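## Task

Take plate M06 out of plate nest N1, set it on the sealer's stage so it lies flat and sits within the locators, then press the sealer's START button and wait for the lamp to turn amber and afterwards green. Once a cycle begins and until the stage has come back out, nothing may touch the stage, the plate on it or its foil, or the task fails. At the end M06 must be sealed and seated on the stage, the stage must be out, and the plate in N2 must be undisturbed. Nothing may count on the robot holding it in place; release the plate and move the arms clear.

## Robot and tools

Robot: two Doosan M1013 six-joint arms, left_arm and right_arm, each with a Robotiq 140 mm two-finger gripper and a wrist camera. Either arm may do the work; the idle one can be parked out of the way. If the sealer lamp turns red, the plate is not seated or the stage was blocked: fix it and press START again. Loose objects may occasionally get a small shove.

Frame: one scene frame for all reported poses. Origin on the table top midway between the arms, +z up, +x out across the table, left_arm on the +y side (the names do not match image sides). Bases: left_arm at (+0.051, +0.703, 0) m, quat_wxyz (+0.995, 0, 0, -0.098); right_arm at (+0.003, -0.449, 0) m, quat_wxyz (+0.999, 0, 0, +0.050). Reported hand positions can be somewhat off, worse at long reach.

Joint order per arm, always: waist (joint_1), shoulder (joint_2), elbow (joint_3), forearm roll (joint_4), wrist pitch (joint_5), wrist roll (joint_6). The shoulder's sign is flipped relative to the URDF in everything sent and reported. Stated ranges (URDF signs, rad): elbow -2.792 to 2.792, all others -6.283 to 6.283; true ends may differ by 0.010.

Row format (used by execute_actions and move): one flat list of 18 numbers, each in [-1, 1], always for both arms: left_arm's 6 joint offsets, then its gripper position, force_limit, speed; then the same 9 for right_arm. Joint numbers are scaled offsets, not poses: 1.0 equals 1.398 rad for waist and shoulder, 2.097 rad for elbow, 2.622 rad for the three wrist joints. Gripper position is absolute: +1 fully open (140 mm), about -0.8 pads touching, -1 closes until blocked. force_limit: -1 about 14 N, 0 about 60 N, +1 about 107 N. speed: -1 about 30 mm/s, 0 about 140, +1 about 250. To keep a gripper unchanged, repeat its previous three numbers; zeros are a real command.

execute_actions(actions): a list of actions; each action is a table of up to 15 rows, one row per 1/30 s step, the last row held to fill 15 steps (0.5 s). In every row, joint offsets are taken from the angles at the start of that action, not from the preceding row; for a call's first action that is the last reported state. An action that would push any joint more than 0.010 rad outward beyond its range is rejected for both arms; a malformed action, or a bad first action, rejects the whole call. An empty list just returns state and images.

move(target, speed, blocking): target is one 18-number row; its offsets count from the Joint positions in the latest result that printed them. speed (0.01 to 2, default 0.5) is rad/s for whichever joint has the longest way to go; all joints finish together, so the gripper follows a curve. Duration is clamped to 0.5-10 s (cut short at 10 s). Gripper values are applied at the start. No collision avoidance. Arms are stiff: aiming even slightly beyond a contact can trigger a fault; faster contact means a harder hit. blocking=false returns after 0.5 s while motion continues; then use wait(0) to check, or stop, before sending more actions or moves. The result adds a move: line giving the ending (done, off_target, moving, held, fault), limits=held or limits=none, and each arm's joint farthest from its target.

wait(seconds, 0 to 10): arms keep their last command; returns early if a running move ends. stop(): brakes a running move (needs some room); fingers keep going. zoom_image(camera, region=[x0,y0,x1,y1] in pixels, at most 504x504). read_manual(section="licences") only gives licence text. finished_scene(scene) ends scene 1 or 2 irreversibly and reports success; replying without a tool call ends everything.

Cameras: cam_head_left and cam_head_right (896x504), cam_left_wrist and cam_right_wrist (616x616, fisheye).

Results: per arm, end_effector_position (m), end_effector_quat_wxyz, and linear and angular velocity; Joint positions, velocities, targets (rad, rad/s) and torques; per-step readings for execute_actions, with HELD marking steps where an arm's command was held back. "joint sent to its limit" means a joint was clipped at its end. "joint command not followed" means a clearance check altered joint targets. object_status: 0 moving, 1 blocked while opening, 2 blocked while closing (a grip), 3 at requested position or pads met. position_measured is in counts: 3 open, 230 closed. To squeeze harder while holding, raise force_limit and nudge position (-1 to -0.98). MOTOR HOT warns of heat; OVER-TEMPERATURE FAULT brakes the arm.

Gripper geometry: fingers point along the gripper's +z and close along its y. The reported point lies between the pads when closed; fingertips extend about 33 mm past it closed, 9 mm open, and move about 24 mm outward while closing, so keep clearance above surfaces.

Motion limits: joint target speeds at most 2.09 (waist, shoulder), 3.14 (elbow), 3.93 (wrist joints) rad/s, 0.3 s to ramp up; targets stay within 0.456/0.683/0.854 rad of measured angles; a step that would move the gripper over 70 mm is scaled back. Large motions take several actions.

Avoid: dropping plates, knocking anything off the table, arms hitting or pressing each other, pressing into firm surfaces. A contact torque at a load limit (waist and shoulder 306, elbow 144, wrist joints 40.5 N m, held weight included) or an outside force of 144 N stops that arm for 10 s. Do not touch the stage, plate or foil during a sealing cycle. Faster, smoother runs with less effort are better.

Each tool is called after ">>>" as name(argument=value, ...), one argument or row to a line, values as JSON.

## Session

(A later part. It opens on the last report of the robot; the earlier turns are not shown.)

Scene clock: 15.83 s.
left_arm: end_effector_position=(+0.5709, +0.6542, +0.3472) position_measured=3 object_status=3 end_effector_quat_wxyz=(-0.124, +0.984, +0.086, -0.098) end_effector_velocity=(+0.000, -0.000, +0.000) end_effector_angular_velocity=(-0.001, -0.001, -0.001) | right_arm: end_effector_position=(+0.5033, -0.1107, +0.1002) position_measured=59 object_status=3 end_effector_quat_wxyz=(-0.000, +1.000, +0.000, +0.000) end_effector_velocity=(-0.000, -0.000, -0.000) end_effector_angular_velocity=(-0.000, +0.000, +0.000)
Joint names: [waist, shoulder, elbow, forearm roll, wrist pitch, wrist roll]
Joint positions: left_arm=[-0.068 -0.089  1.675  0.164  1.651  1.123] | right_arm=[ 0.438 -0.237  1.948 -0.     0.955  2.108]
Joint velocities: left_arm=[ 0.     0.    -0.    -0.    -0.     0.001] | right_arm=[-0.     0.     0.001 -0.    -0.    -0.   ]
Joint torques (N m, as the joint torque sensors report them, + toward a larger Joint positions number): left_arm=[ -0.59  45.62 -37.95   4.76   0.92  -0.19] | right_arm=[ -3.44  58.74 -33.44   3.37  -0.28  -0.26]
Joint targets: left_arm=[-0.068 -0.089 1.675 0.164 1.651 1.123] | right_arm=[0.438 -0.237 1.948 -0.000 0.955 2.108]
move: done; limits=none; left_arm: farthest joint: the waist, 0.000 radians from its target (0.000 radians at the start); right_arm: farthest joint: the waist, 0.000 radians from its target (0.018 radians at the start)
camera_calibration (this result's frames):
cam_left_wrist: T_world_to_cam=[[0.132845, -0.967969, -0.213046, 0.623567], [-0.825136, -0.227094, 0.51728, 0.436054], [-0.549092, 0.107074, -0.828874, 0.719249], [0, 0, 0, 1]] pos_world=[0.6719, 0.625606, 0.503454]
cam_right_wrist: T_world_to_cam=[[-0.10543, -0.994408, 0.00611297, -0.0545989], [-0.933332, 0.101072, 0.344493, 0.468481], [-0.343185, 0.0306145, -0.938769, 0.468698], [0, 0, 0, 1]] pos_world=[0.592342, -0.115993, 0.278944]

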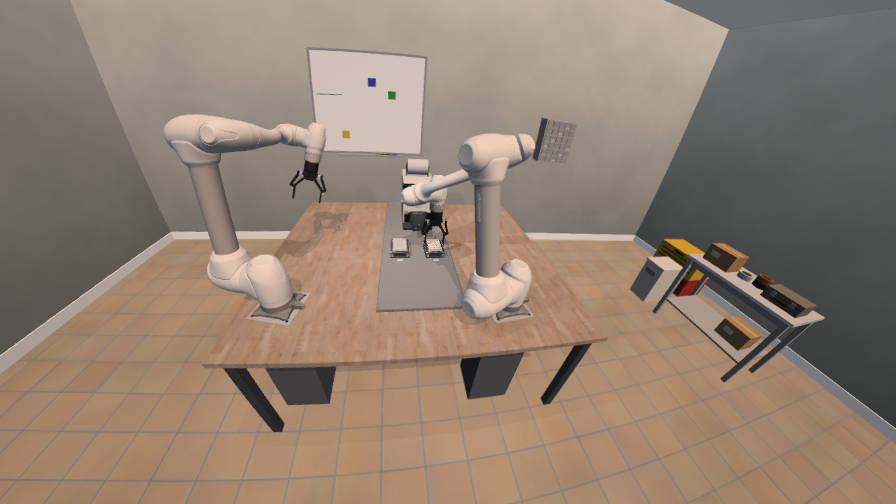

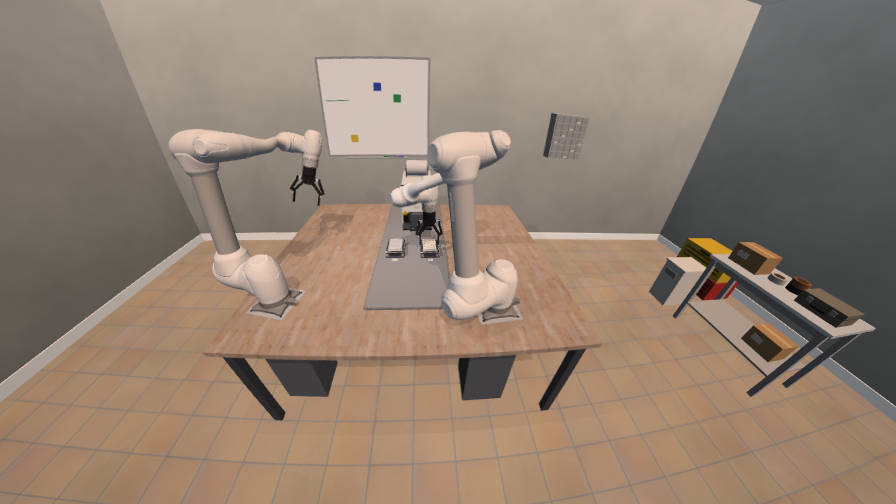

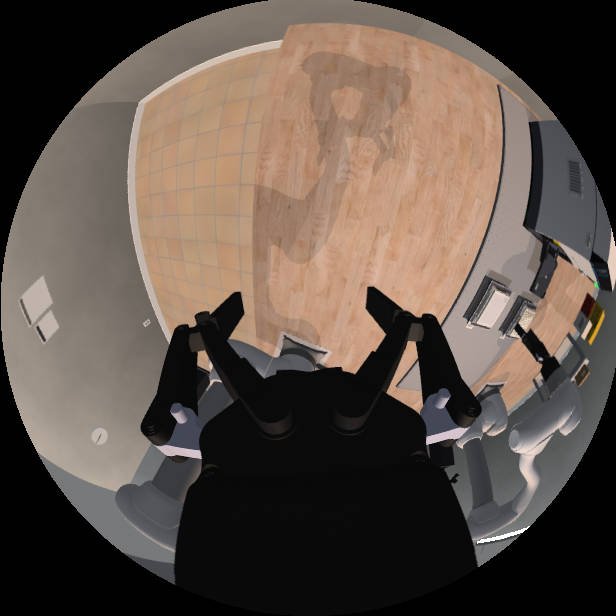

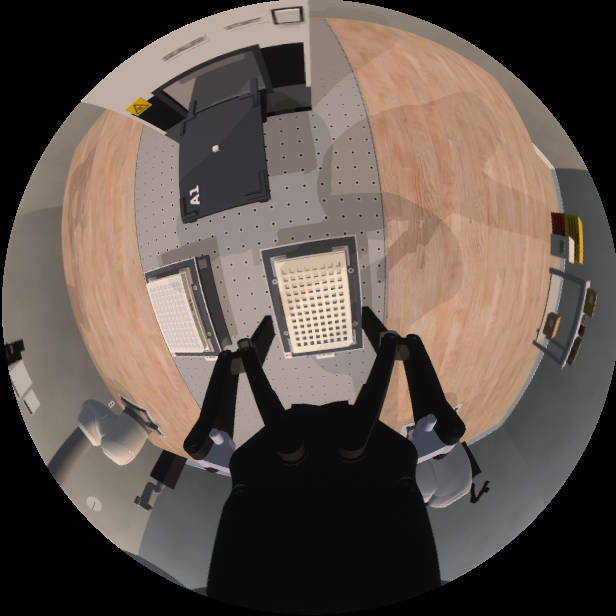

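>>> move(
  target=[0,0,0,0,0,0,1,0,0,0,-0.0109,0.0061,0,-0.0106,0,0.47,0,0],
  speed=0.05,
)

>>> zoom_image(
  camera="cam_right_wrist",
  region=[200, 200, 440, 400],
)

>>> zoom_image(
  camera="cam_head_right",
  region=[400, 220, 460, 270],
)

Scene clock: 17.77 s.
left_arm: end_effector_position=(+0.5709, +0.6542, +0.3472) position_measured=3 object_status=3 end_effector_quat_wxyz=(-0.124, +0.984, +0.086, -0.098) end_effector_velocity=(+0.000, +0.000, -0.000) end_effector_angular_velocity=(-0.000, +0.001, -0.003) | right_arm: end_effector_position=(+0.5032, -0.1108, +0.0852) position_measured=70 object_status=3 end_effector_quat_wxyz=(-0.000, +1.000, +0.000, +0.000) end_effector_velocity=(+0.000, +0.000, +0.000) end_effector_angular_velocity=(+0.000, -0.000, -0.000)
Joint names: [waist, shoulder, elbow, forearm roll, wrist pitch, wrist roll]
Joint positions: left_arm=[-0.068 -0.089  1.675  0.164  1.651  1.123] | right_arm=[ 0.438 -0.253  1.961 -0.     0.927  2.108]
Joint velocities: left_arm=[ 0.    -0.     0.     0.    -0.     0.003] | right_arm=[-0.  0. -0.  0.  0. -0.]
Joint torques (N m, as the joint torque sensors report them, + toward a larger Joint positions number): left_arm=[ -0.65  44.66 -38.24   4.58   0.77  -0.29] | right_arm=[ -2.83  59.73 -32.36   3.32  -0.34  -0.33]
Joint targets: left_arm=[-0.068 -0.089 1.675 0.164 1.651 1.123] | right_arm=[0.438 -0.253 1.961 -0.000 0.927 2.108]
move: done; limits=none; left_arm: farthest joint: the waist, 0.000 radians from its target (0.000 radians at the start); right_arm: farthest joint: the waist, 0.000 radians from its target (0.000 radians at the start)
camera_calibration (this result's frames):
cam_left_wrist: T_world_to_cam=[[0.132845, -0.967969, -0.213046, 0.623567], [-0.825136, -0.227094, 0.51728, 0.436053], [-0.549092, 0.107074, -0.828874, 0.719249], [0, 0, 0, 1]] pos_world=[0.6719, 0.625606, 0.503454]
cam_right_wrist: T_world_to_cam=[[-0.105418, -0.994408, 0.00624888, -0.0545942], [-0.933266, 0.101102, 0.344664, 0.47349], [-0.343369, 0.030502, -0.938705, 0.454699], [0, 0, 0, 1]] pos_world=[0.592266, -0.116029, 0.263974]

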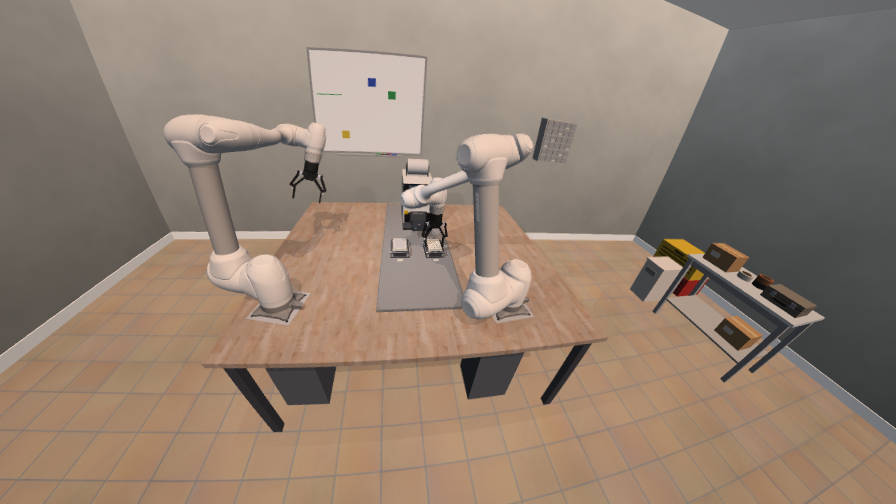

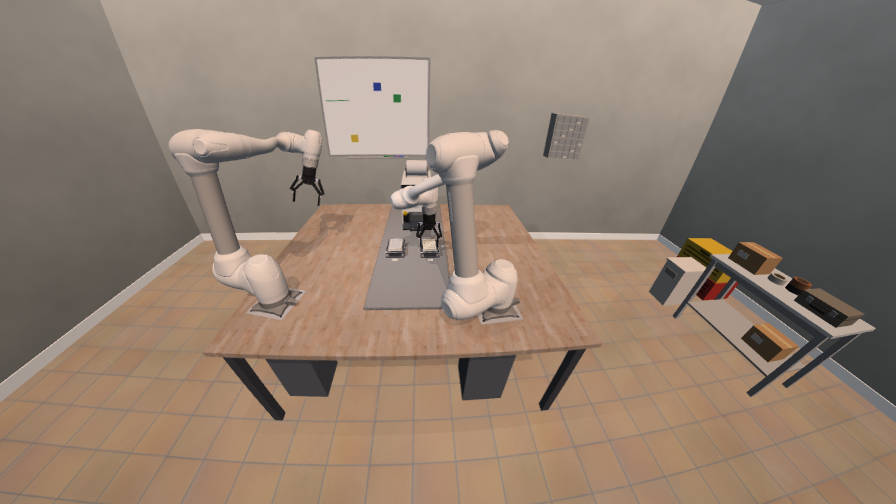

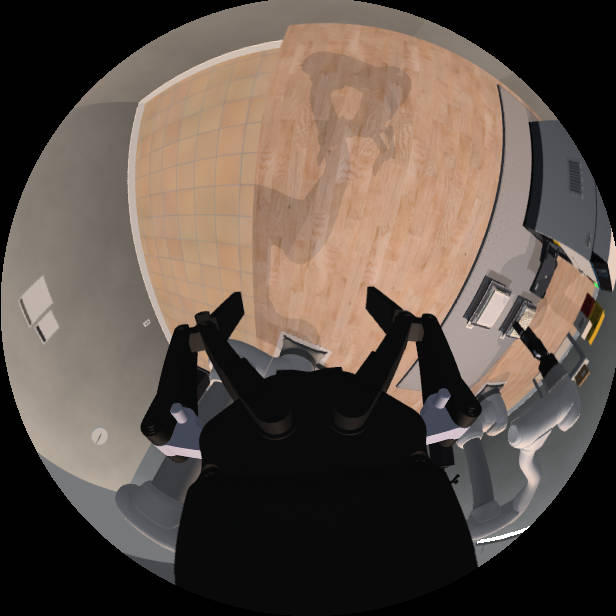

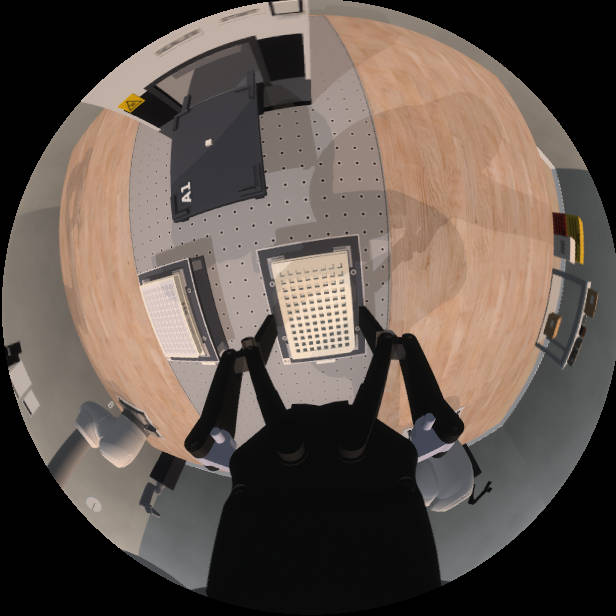

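Region (200, 200, 440, 400) of cam_right_wrist's 616x616 image, scaled by 2.100, with more detail than that image has.

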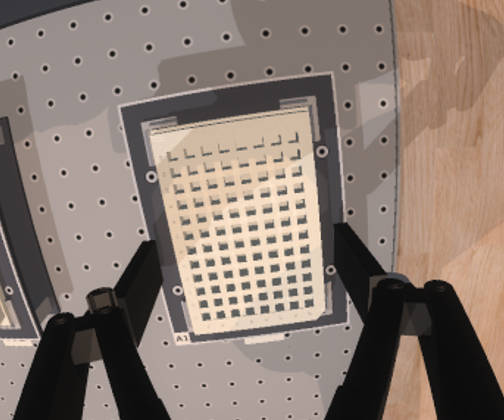

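Region (400, 220, 460, 270) of cam_head_right's 896x504 image, scaled by 8.400, with more detail than that image has.

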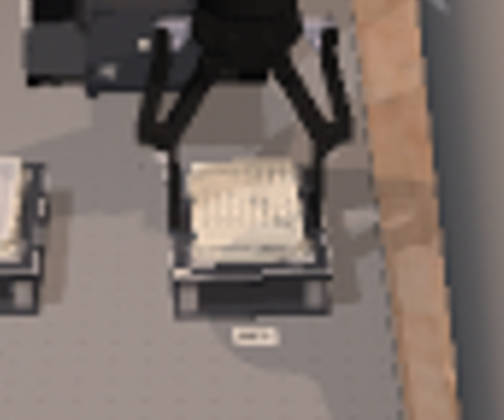

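>>> move(
  target=[0,0,0,0,0,0,1,0,0,0,-0.0075,0.004,0,-0.007,0,0.47,0,0],
  speed=0.03,
)

>>> zoom_image(
  camera="cam_right_wrist",
  region=[200, 200, 440, 400],
)

>>> zoom_image(
  camera="cam_head_right",
  region=[400, 220, 460, 270],
)

Scene clock: 19.23 s.
left_arm: end_effector_position=(+0.5709, +0.6542, +0.3472) position_measured=3 object_status=3 end_effector_quat_wxyz=(-0.124, +0.984, +0.086, -0.098) end_effector_velocity=(+0.000, +0.001, +0.000) end_effector_angular_velocity=(+0.002, -0.001, -0.001) | right_arm: end_effector_position=(+0.5030, -0.1109, +0.0754) position_measured=70 object_status=3 end_effector_quat_wxyz=(-0.000, +1.000, +0.000, +0.000) end_effector_velocity=(-0.000, -0.000, -0.001) end_effector_angular_velocity=(-0.000, +0.000, -0.001)
Joint names: [waist, shoulder, elbow, forearm roll, wrist pitch, wrist roll]
Joint positions: left_arm=[-0.068 -0.089  1.675  0.164  1.651  1.123] | right_arm=[ 0.438 -0.263  1.969 -0.     0.909  2.108]
Joint velocities: left_arm=[-0.     0.001  0.     0.002  0.     0.   ] | right_arm=[-0.    -0.001  0.001 -0.    -0.001  0.001]
Joint torques (N m, as the joint torque sensors report them, + toward a larger Joint positions number): left_arm=[ -1.2   45.9  -38.41   4.76   0.81  -0.22] | right_arm=[ -2.4   33.67 -20.34   2.72  -4.     0.27]
Joint targets: left_arm=[-0.068 -0.089 1.675 0.164 1.651 1.123] | right_arm=[0.438 -0.263 1.969 -0.000 0.909 2.108]
move: done; limits=none; left_arm: farthest joint: the waist, 0.000 radians from its target (0.000 radians at the start); right_arm: farthest joint: the shoulder, 0.001 radians from its target (0.011 radians at the start)
camera_calibration (this result's frames):
cam_left_wrist: T_world_to_cam=[[0.132845, -0.967969, -0.213045, 0.623567], [-0.825136, -0.227094, 0.51728, 0.436053], [-0.549093, 0.107073, -0.828874, 0.71925], [0, 0, 0, 1]] pos_world=[0.6719, 0.625606, 0.503454]
cam_right_wrist: T_world_to_cam=[[-0.105416, -0.994408, 0.00637782, -0.0546682], [-0.933202, 0.101139, 0.344826, 0.476672], [-0.343543, 0.0303984, -0.938645, 0.445511], [0, 0, 0, 1]] pos_world=[0.592121, -0.116116, 0.254156]

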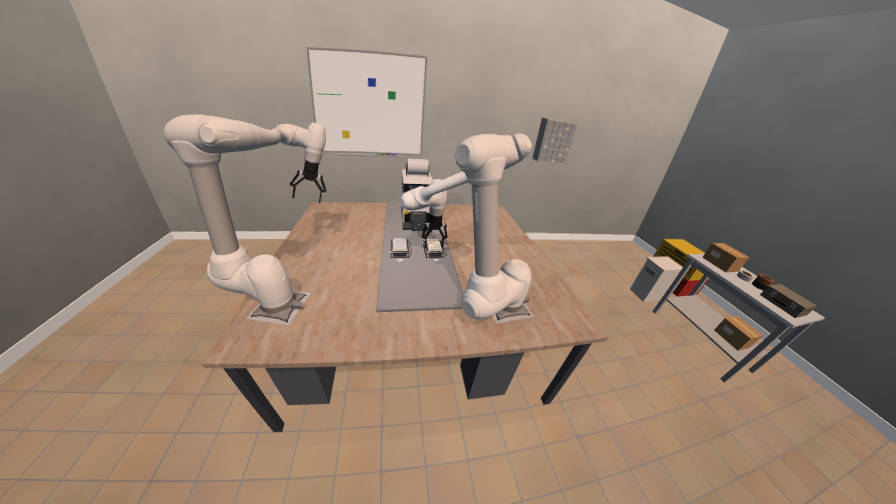

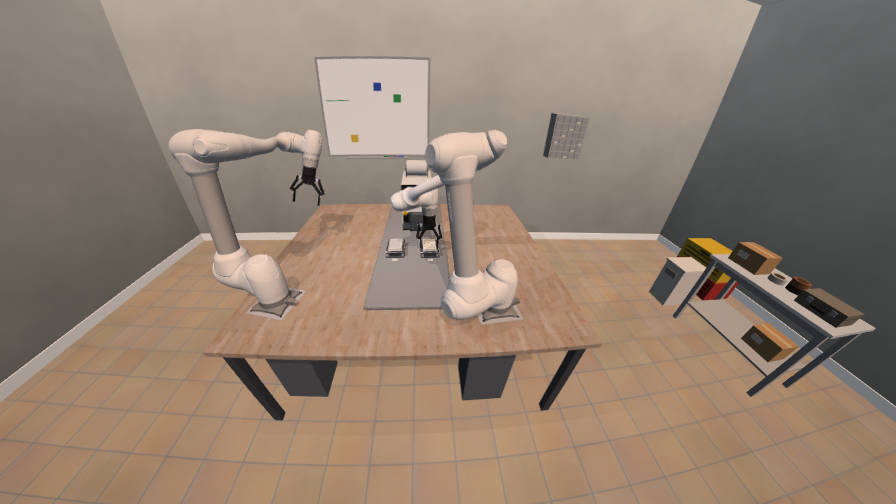

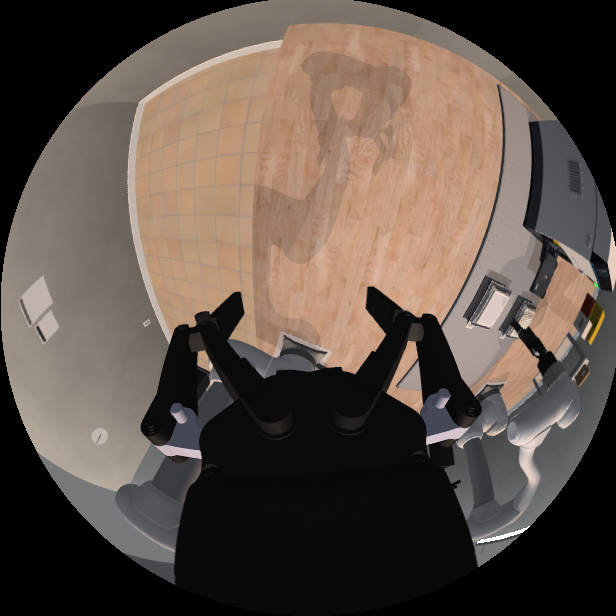

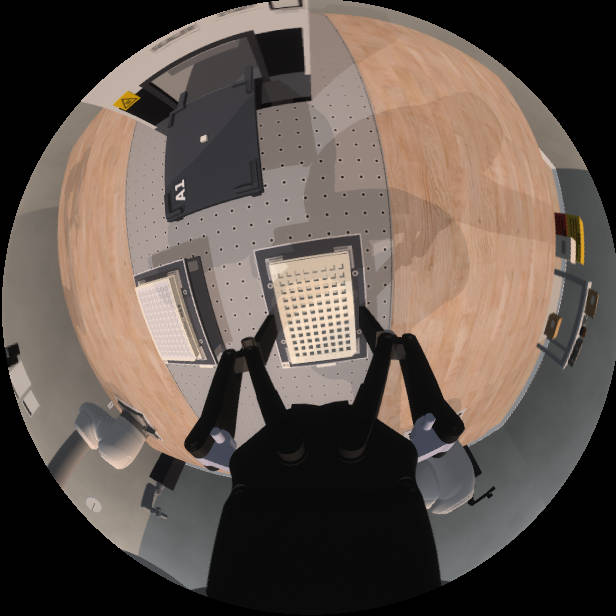

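Region (200, 200, 440, 400) of cam_right_wrist's 616x616 image, scaled by 2.100, with more detail than that image has.

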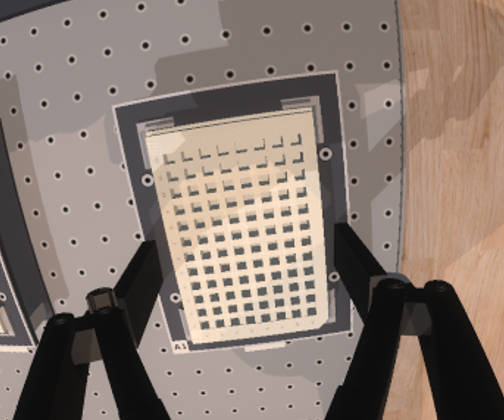

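Region (400, 220, 460, 270) of cam_head_right's 896x504 image, scaled by 8.400, with more detail than that image has.

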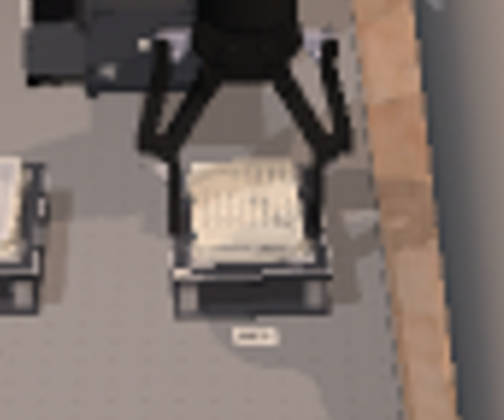

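>>> move(
  target=[0,0,0,0,0,0,1,0,0,0,0.0075,-0.004,0,0.007,0,0.47,0,0],
  speed=0.05,
)

>>> move(
  target=[0,0,0,0,0,0,1,0,0,0,0,0,0,0,0,-1,-0.3,-0.5],
)

>>> zoom_image(
  camera="cam_right_wrist",
  region=[200, 200, 440, 400],
)

Scene clock: 20.57 s.
left_arm: end_effector_position=(+0.5709, +0.6542, +0.3472) position_measured=3 object_status=3 end_effector_quat_wxyz=(-0.124, +0.984, +0.086, -0.098) end_effector_velocity=(+0.000, +0.000, -0.000) end_effector_angular_velocity=(+0.001, -0.000, -0.000) | right_arm: end_effector_position=(+0.5032, -0.1107, +0.0854) position_measured=70 object_status=3 end_effector_quat_wxyz=(-0.000, +1.000, +0.000, +0.000) end_effector_velocity=(-0.000, +0.001, +0.000) end_effector_angular_velocity=(+0.000, -0.000, +0.002)
Joint names: [waist, shoulder, elbow, forearm roll, wrist pitch, wrist roll]
Joint positions: left_arm=[-0.068 -0.089  1.675  0.164  1.651  1.123] | right_arm=[ 0.438 -0.252  1.961 -0.     0.927  2.108]
Joint velocities: left_arm=[-0.    -0.     0.     0.001 -0.    -0.   ] | right_arm=[ 0.002  0.    -0.     0.     0.    -0.   ]
Joint torques (N m, as the joint torque sensors report them, + toward a larger Joint positions number): left_arm=[ -0.87  46.56 -38.1    4.69   0.99  -0.19] | right_arm=[ -2.49  58.47 -33.02   3.31  -0.38  -0.28]
Joint targets: left_arm=[-0.068 -0.089 1.675 0.164 1.651 1.123] | right_arm=[0.438 -0.252 1.961 -0.000 0.927 2.108]
move: done; limits=none; left_arm: farthest joint: the waist, 0.000 radians from its target (0.000 radians at the start); right_arm: farthest joint: the waist, 0.000 radians from its target (0.000 radians at the start)
camera_calibration (this result's frames):
cam_left_wrist: T_world_to_cam=[[0.132845, -0.967969, -0.213045, 0.623567], [-0.825136, -0.227094, 0.51728, 0.436053], [-0.549092, 0.107073, -0.828874, 0.71925], [0, 0, 0, 1]] pos_world=[0.6719, 0.625606, 0.503454]
cam_right_wrist: T_world_to_cam=[[-0.105419, -0.994409, 0.00610308, -0.0545407], [-0.933338, 0.101059, 0.344482, 0.47352], [-0.343173, 0.0306188, -0.938773, 0.454827], [0, 0, 0, 1]] pos_world=[0.592289, -0.116015, 0.264193]

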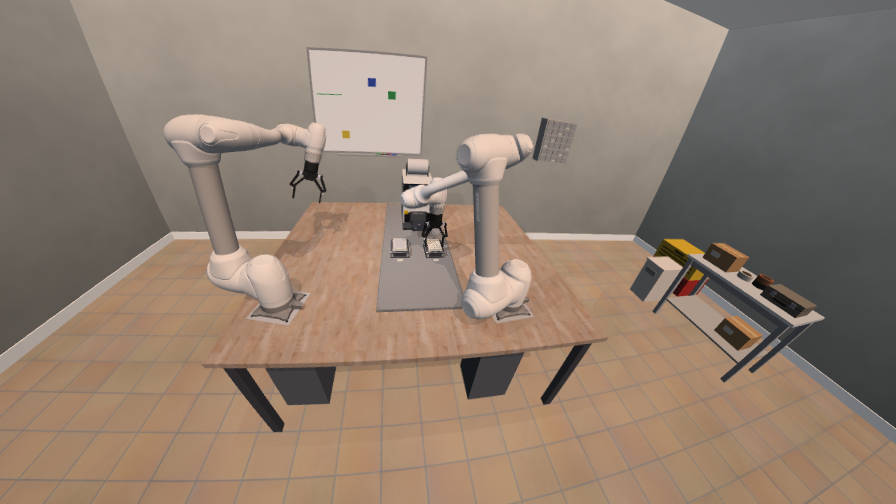

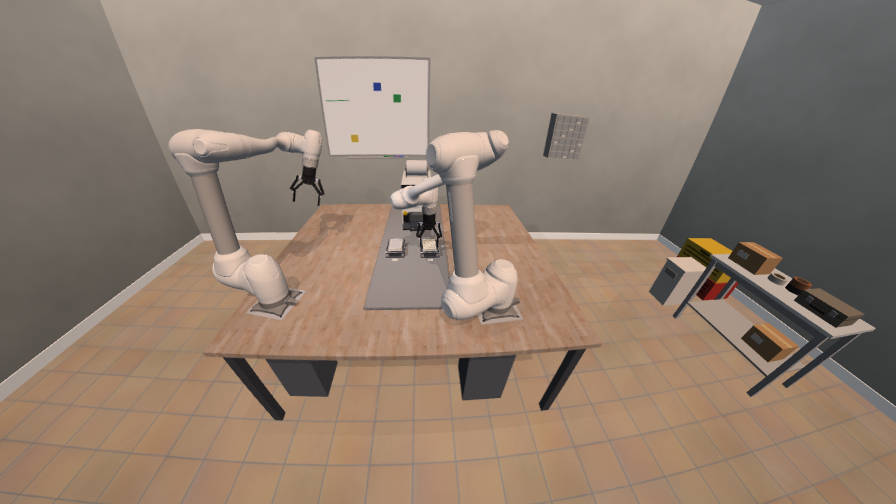

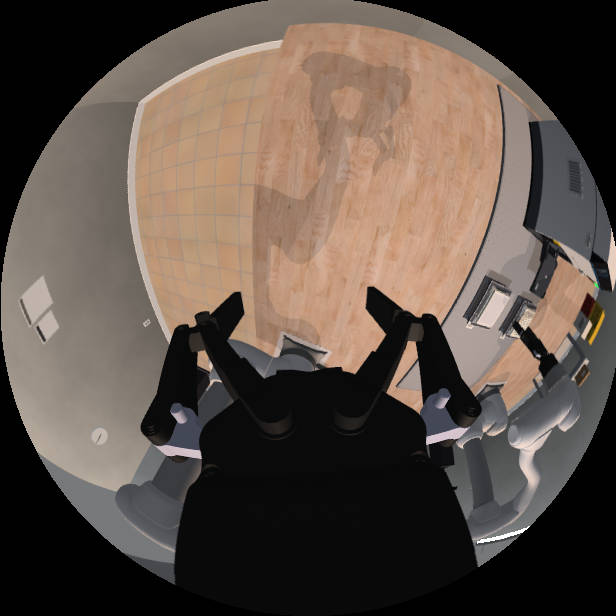

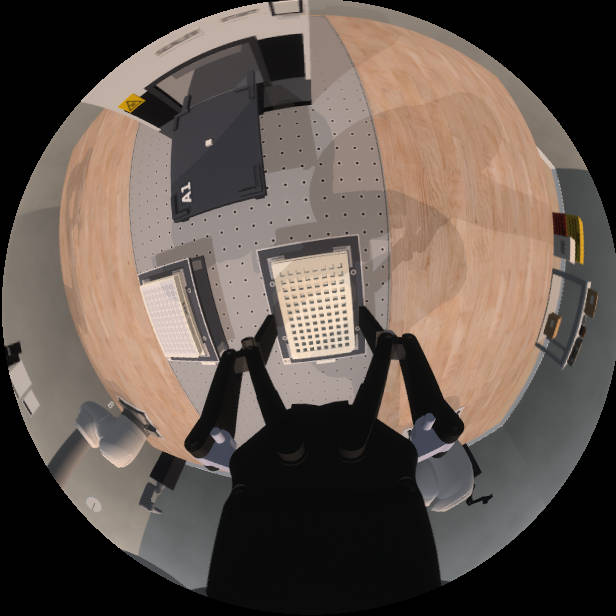

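Scene clock: 21.07 s.
left_arm: end_effector_position=(+0.5709, +0.6542, +0.3472) position_measured=3 object_status=3 end_effector_quat_wxyz=(-0.124, +0.984, +0.086, -0.098) end_effector_velocity=(-0.000, -0.000, -0.000) end_effector_angular_velocity=(-0.001, +0.002, +0.001) | right_arm: end_effector_position=(+0.5032, -0.1108, +0.0857) position_measured=107 object_status=2 end_effector_quat_wxyz=(-0.000, +1.000, +0.000, +0.000) end_effector_velocity=(+0.001, +0.001, +0.000) end_effector_angular_velocity=(+0.003, -0.004, -0.000)
Joint names: [waist, shoulder, elbow, forearm roll, wrist pitch, wrist roll]
Joint positions: left_arm=[-0.068 -0.089  1.675  0.164  1.651  1.123] | right_arm=[ 0.438 -0.252  1.961 -0.     0.928  2.108]
Joint velocities: left_arm=[ 0.    -0.001 -0.    -0.001  0.001 -0.   ] | right_arm=[-0.     0.     0.     0.    -0.004 -0.   ]
Joint torques (N m, as the joint torque sensors report them, + toward a larger Joint positions number): left_arm=[ -1.23  46.35 -38.24   4.67   0.86  -0.19] | right_arm=[ 17.25  29.51 -26.23  13.85 -10.09   0.23]
Joint targets: left_arm=[-0.068 -0.089 1.675 0.164 1.651 1.123] | right_arm=[0.438 -0.252 1.961 -0.000 0.927 2.108]
move: done; limits=none; left_arm: farthest joint: the waist, 0.000 radians from its target (0.000 radians at the start); right_arm: farthest joint: the wrist pitch, 0.001 radians from its target (0.000 radians at the start)
camera_calibration (this result's frames):
cam_left_wrist: T_world_to_cam=[[0.132845, -0.967969, -0.213046, 0.623567], [-0.825136, -0.227094, 0.51728, 0.436054], [-0.549092, 0.107074, -0.828874, 0.71925], [0, 0, 0, 1]] pos_world=[0.6719, 0.625606, 0.503454]
cam_right_wrist: T_world_to_cam=[[-0.105435, -0.994407, 0.00617669, -0.0546084], [-0.933323, 0.101099, 0.34451, 0.473387], [-0.343208, 0.0305587, -0.938762, 0.455124], [0, 0, 0, 1]] pos_world=[0.592267, -0.11607, 0.264504]

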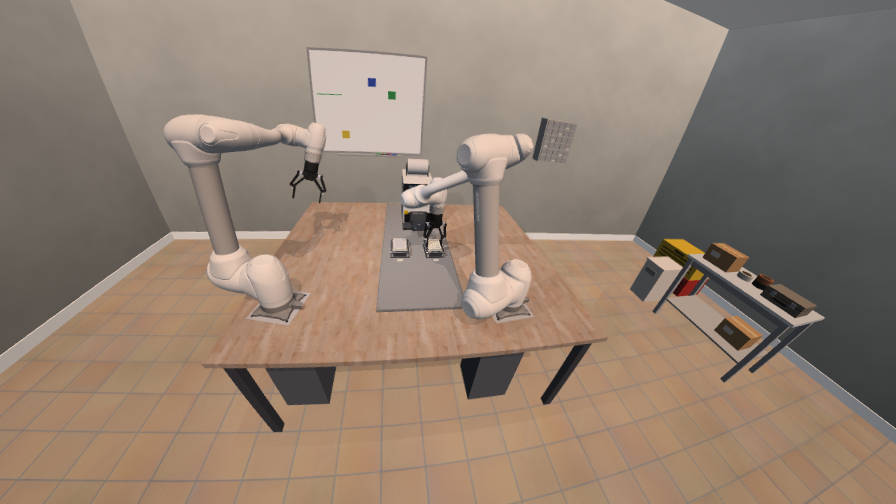

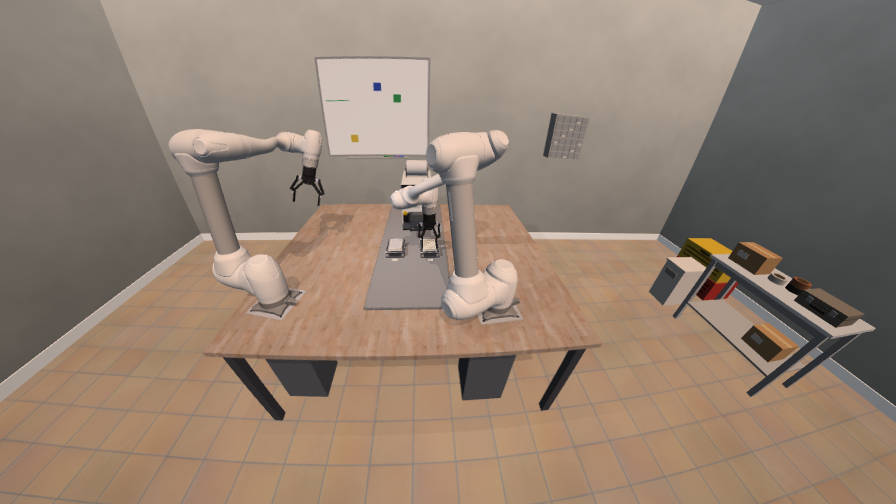

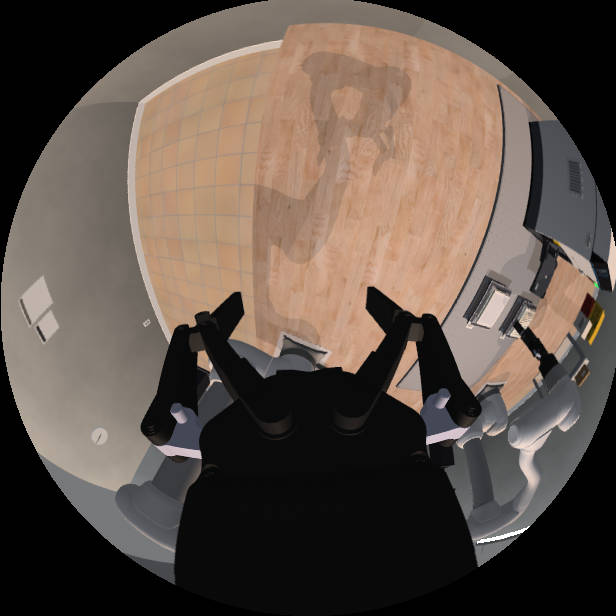

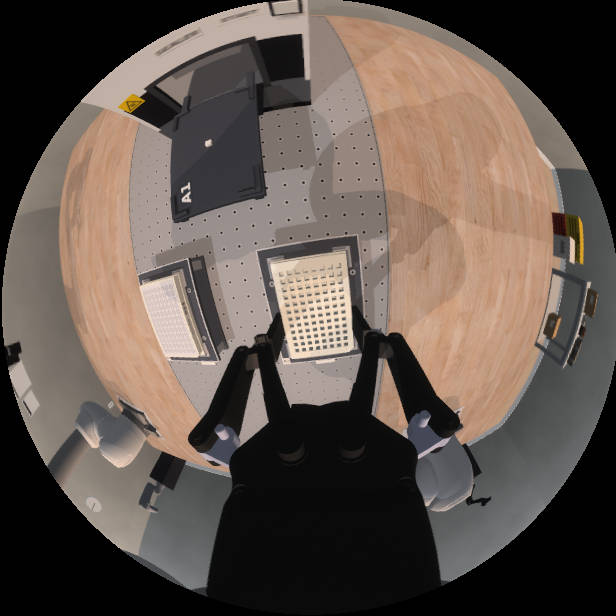

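Region (200, 200, 440, 400) of cam_right_wrist's 616x616 image, scaled by 2.100, with more detail than that image has.

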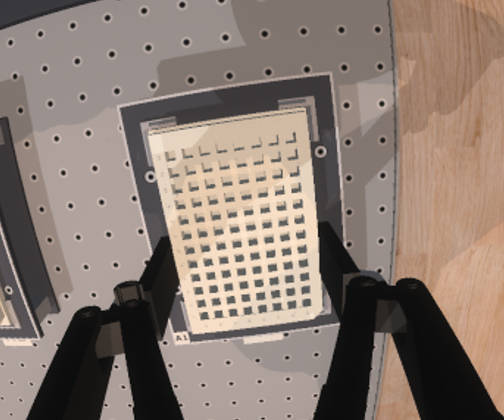

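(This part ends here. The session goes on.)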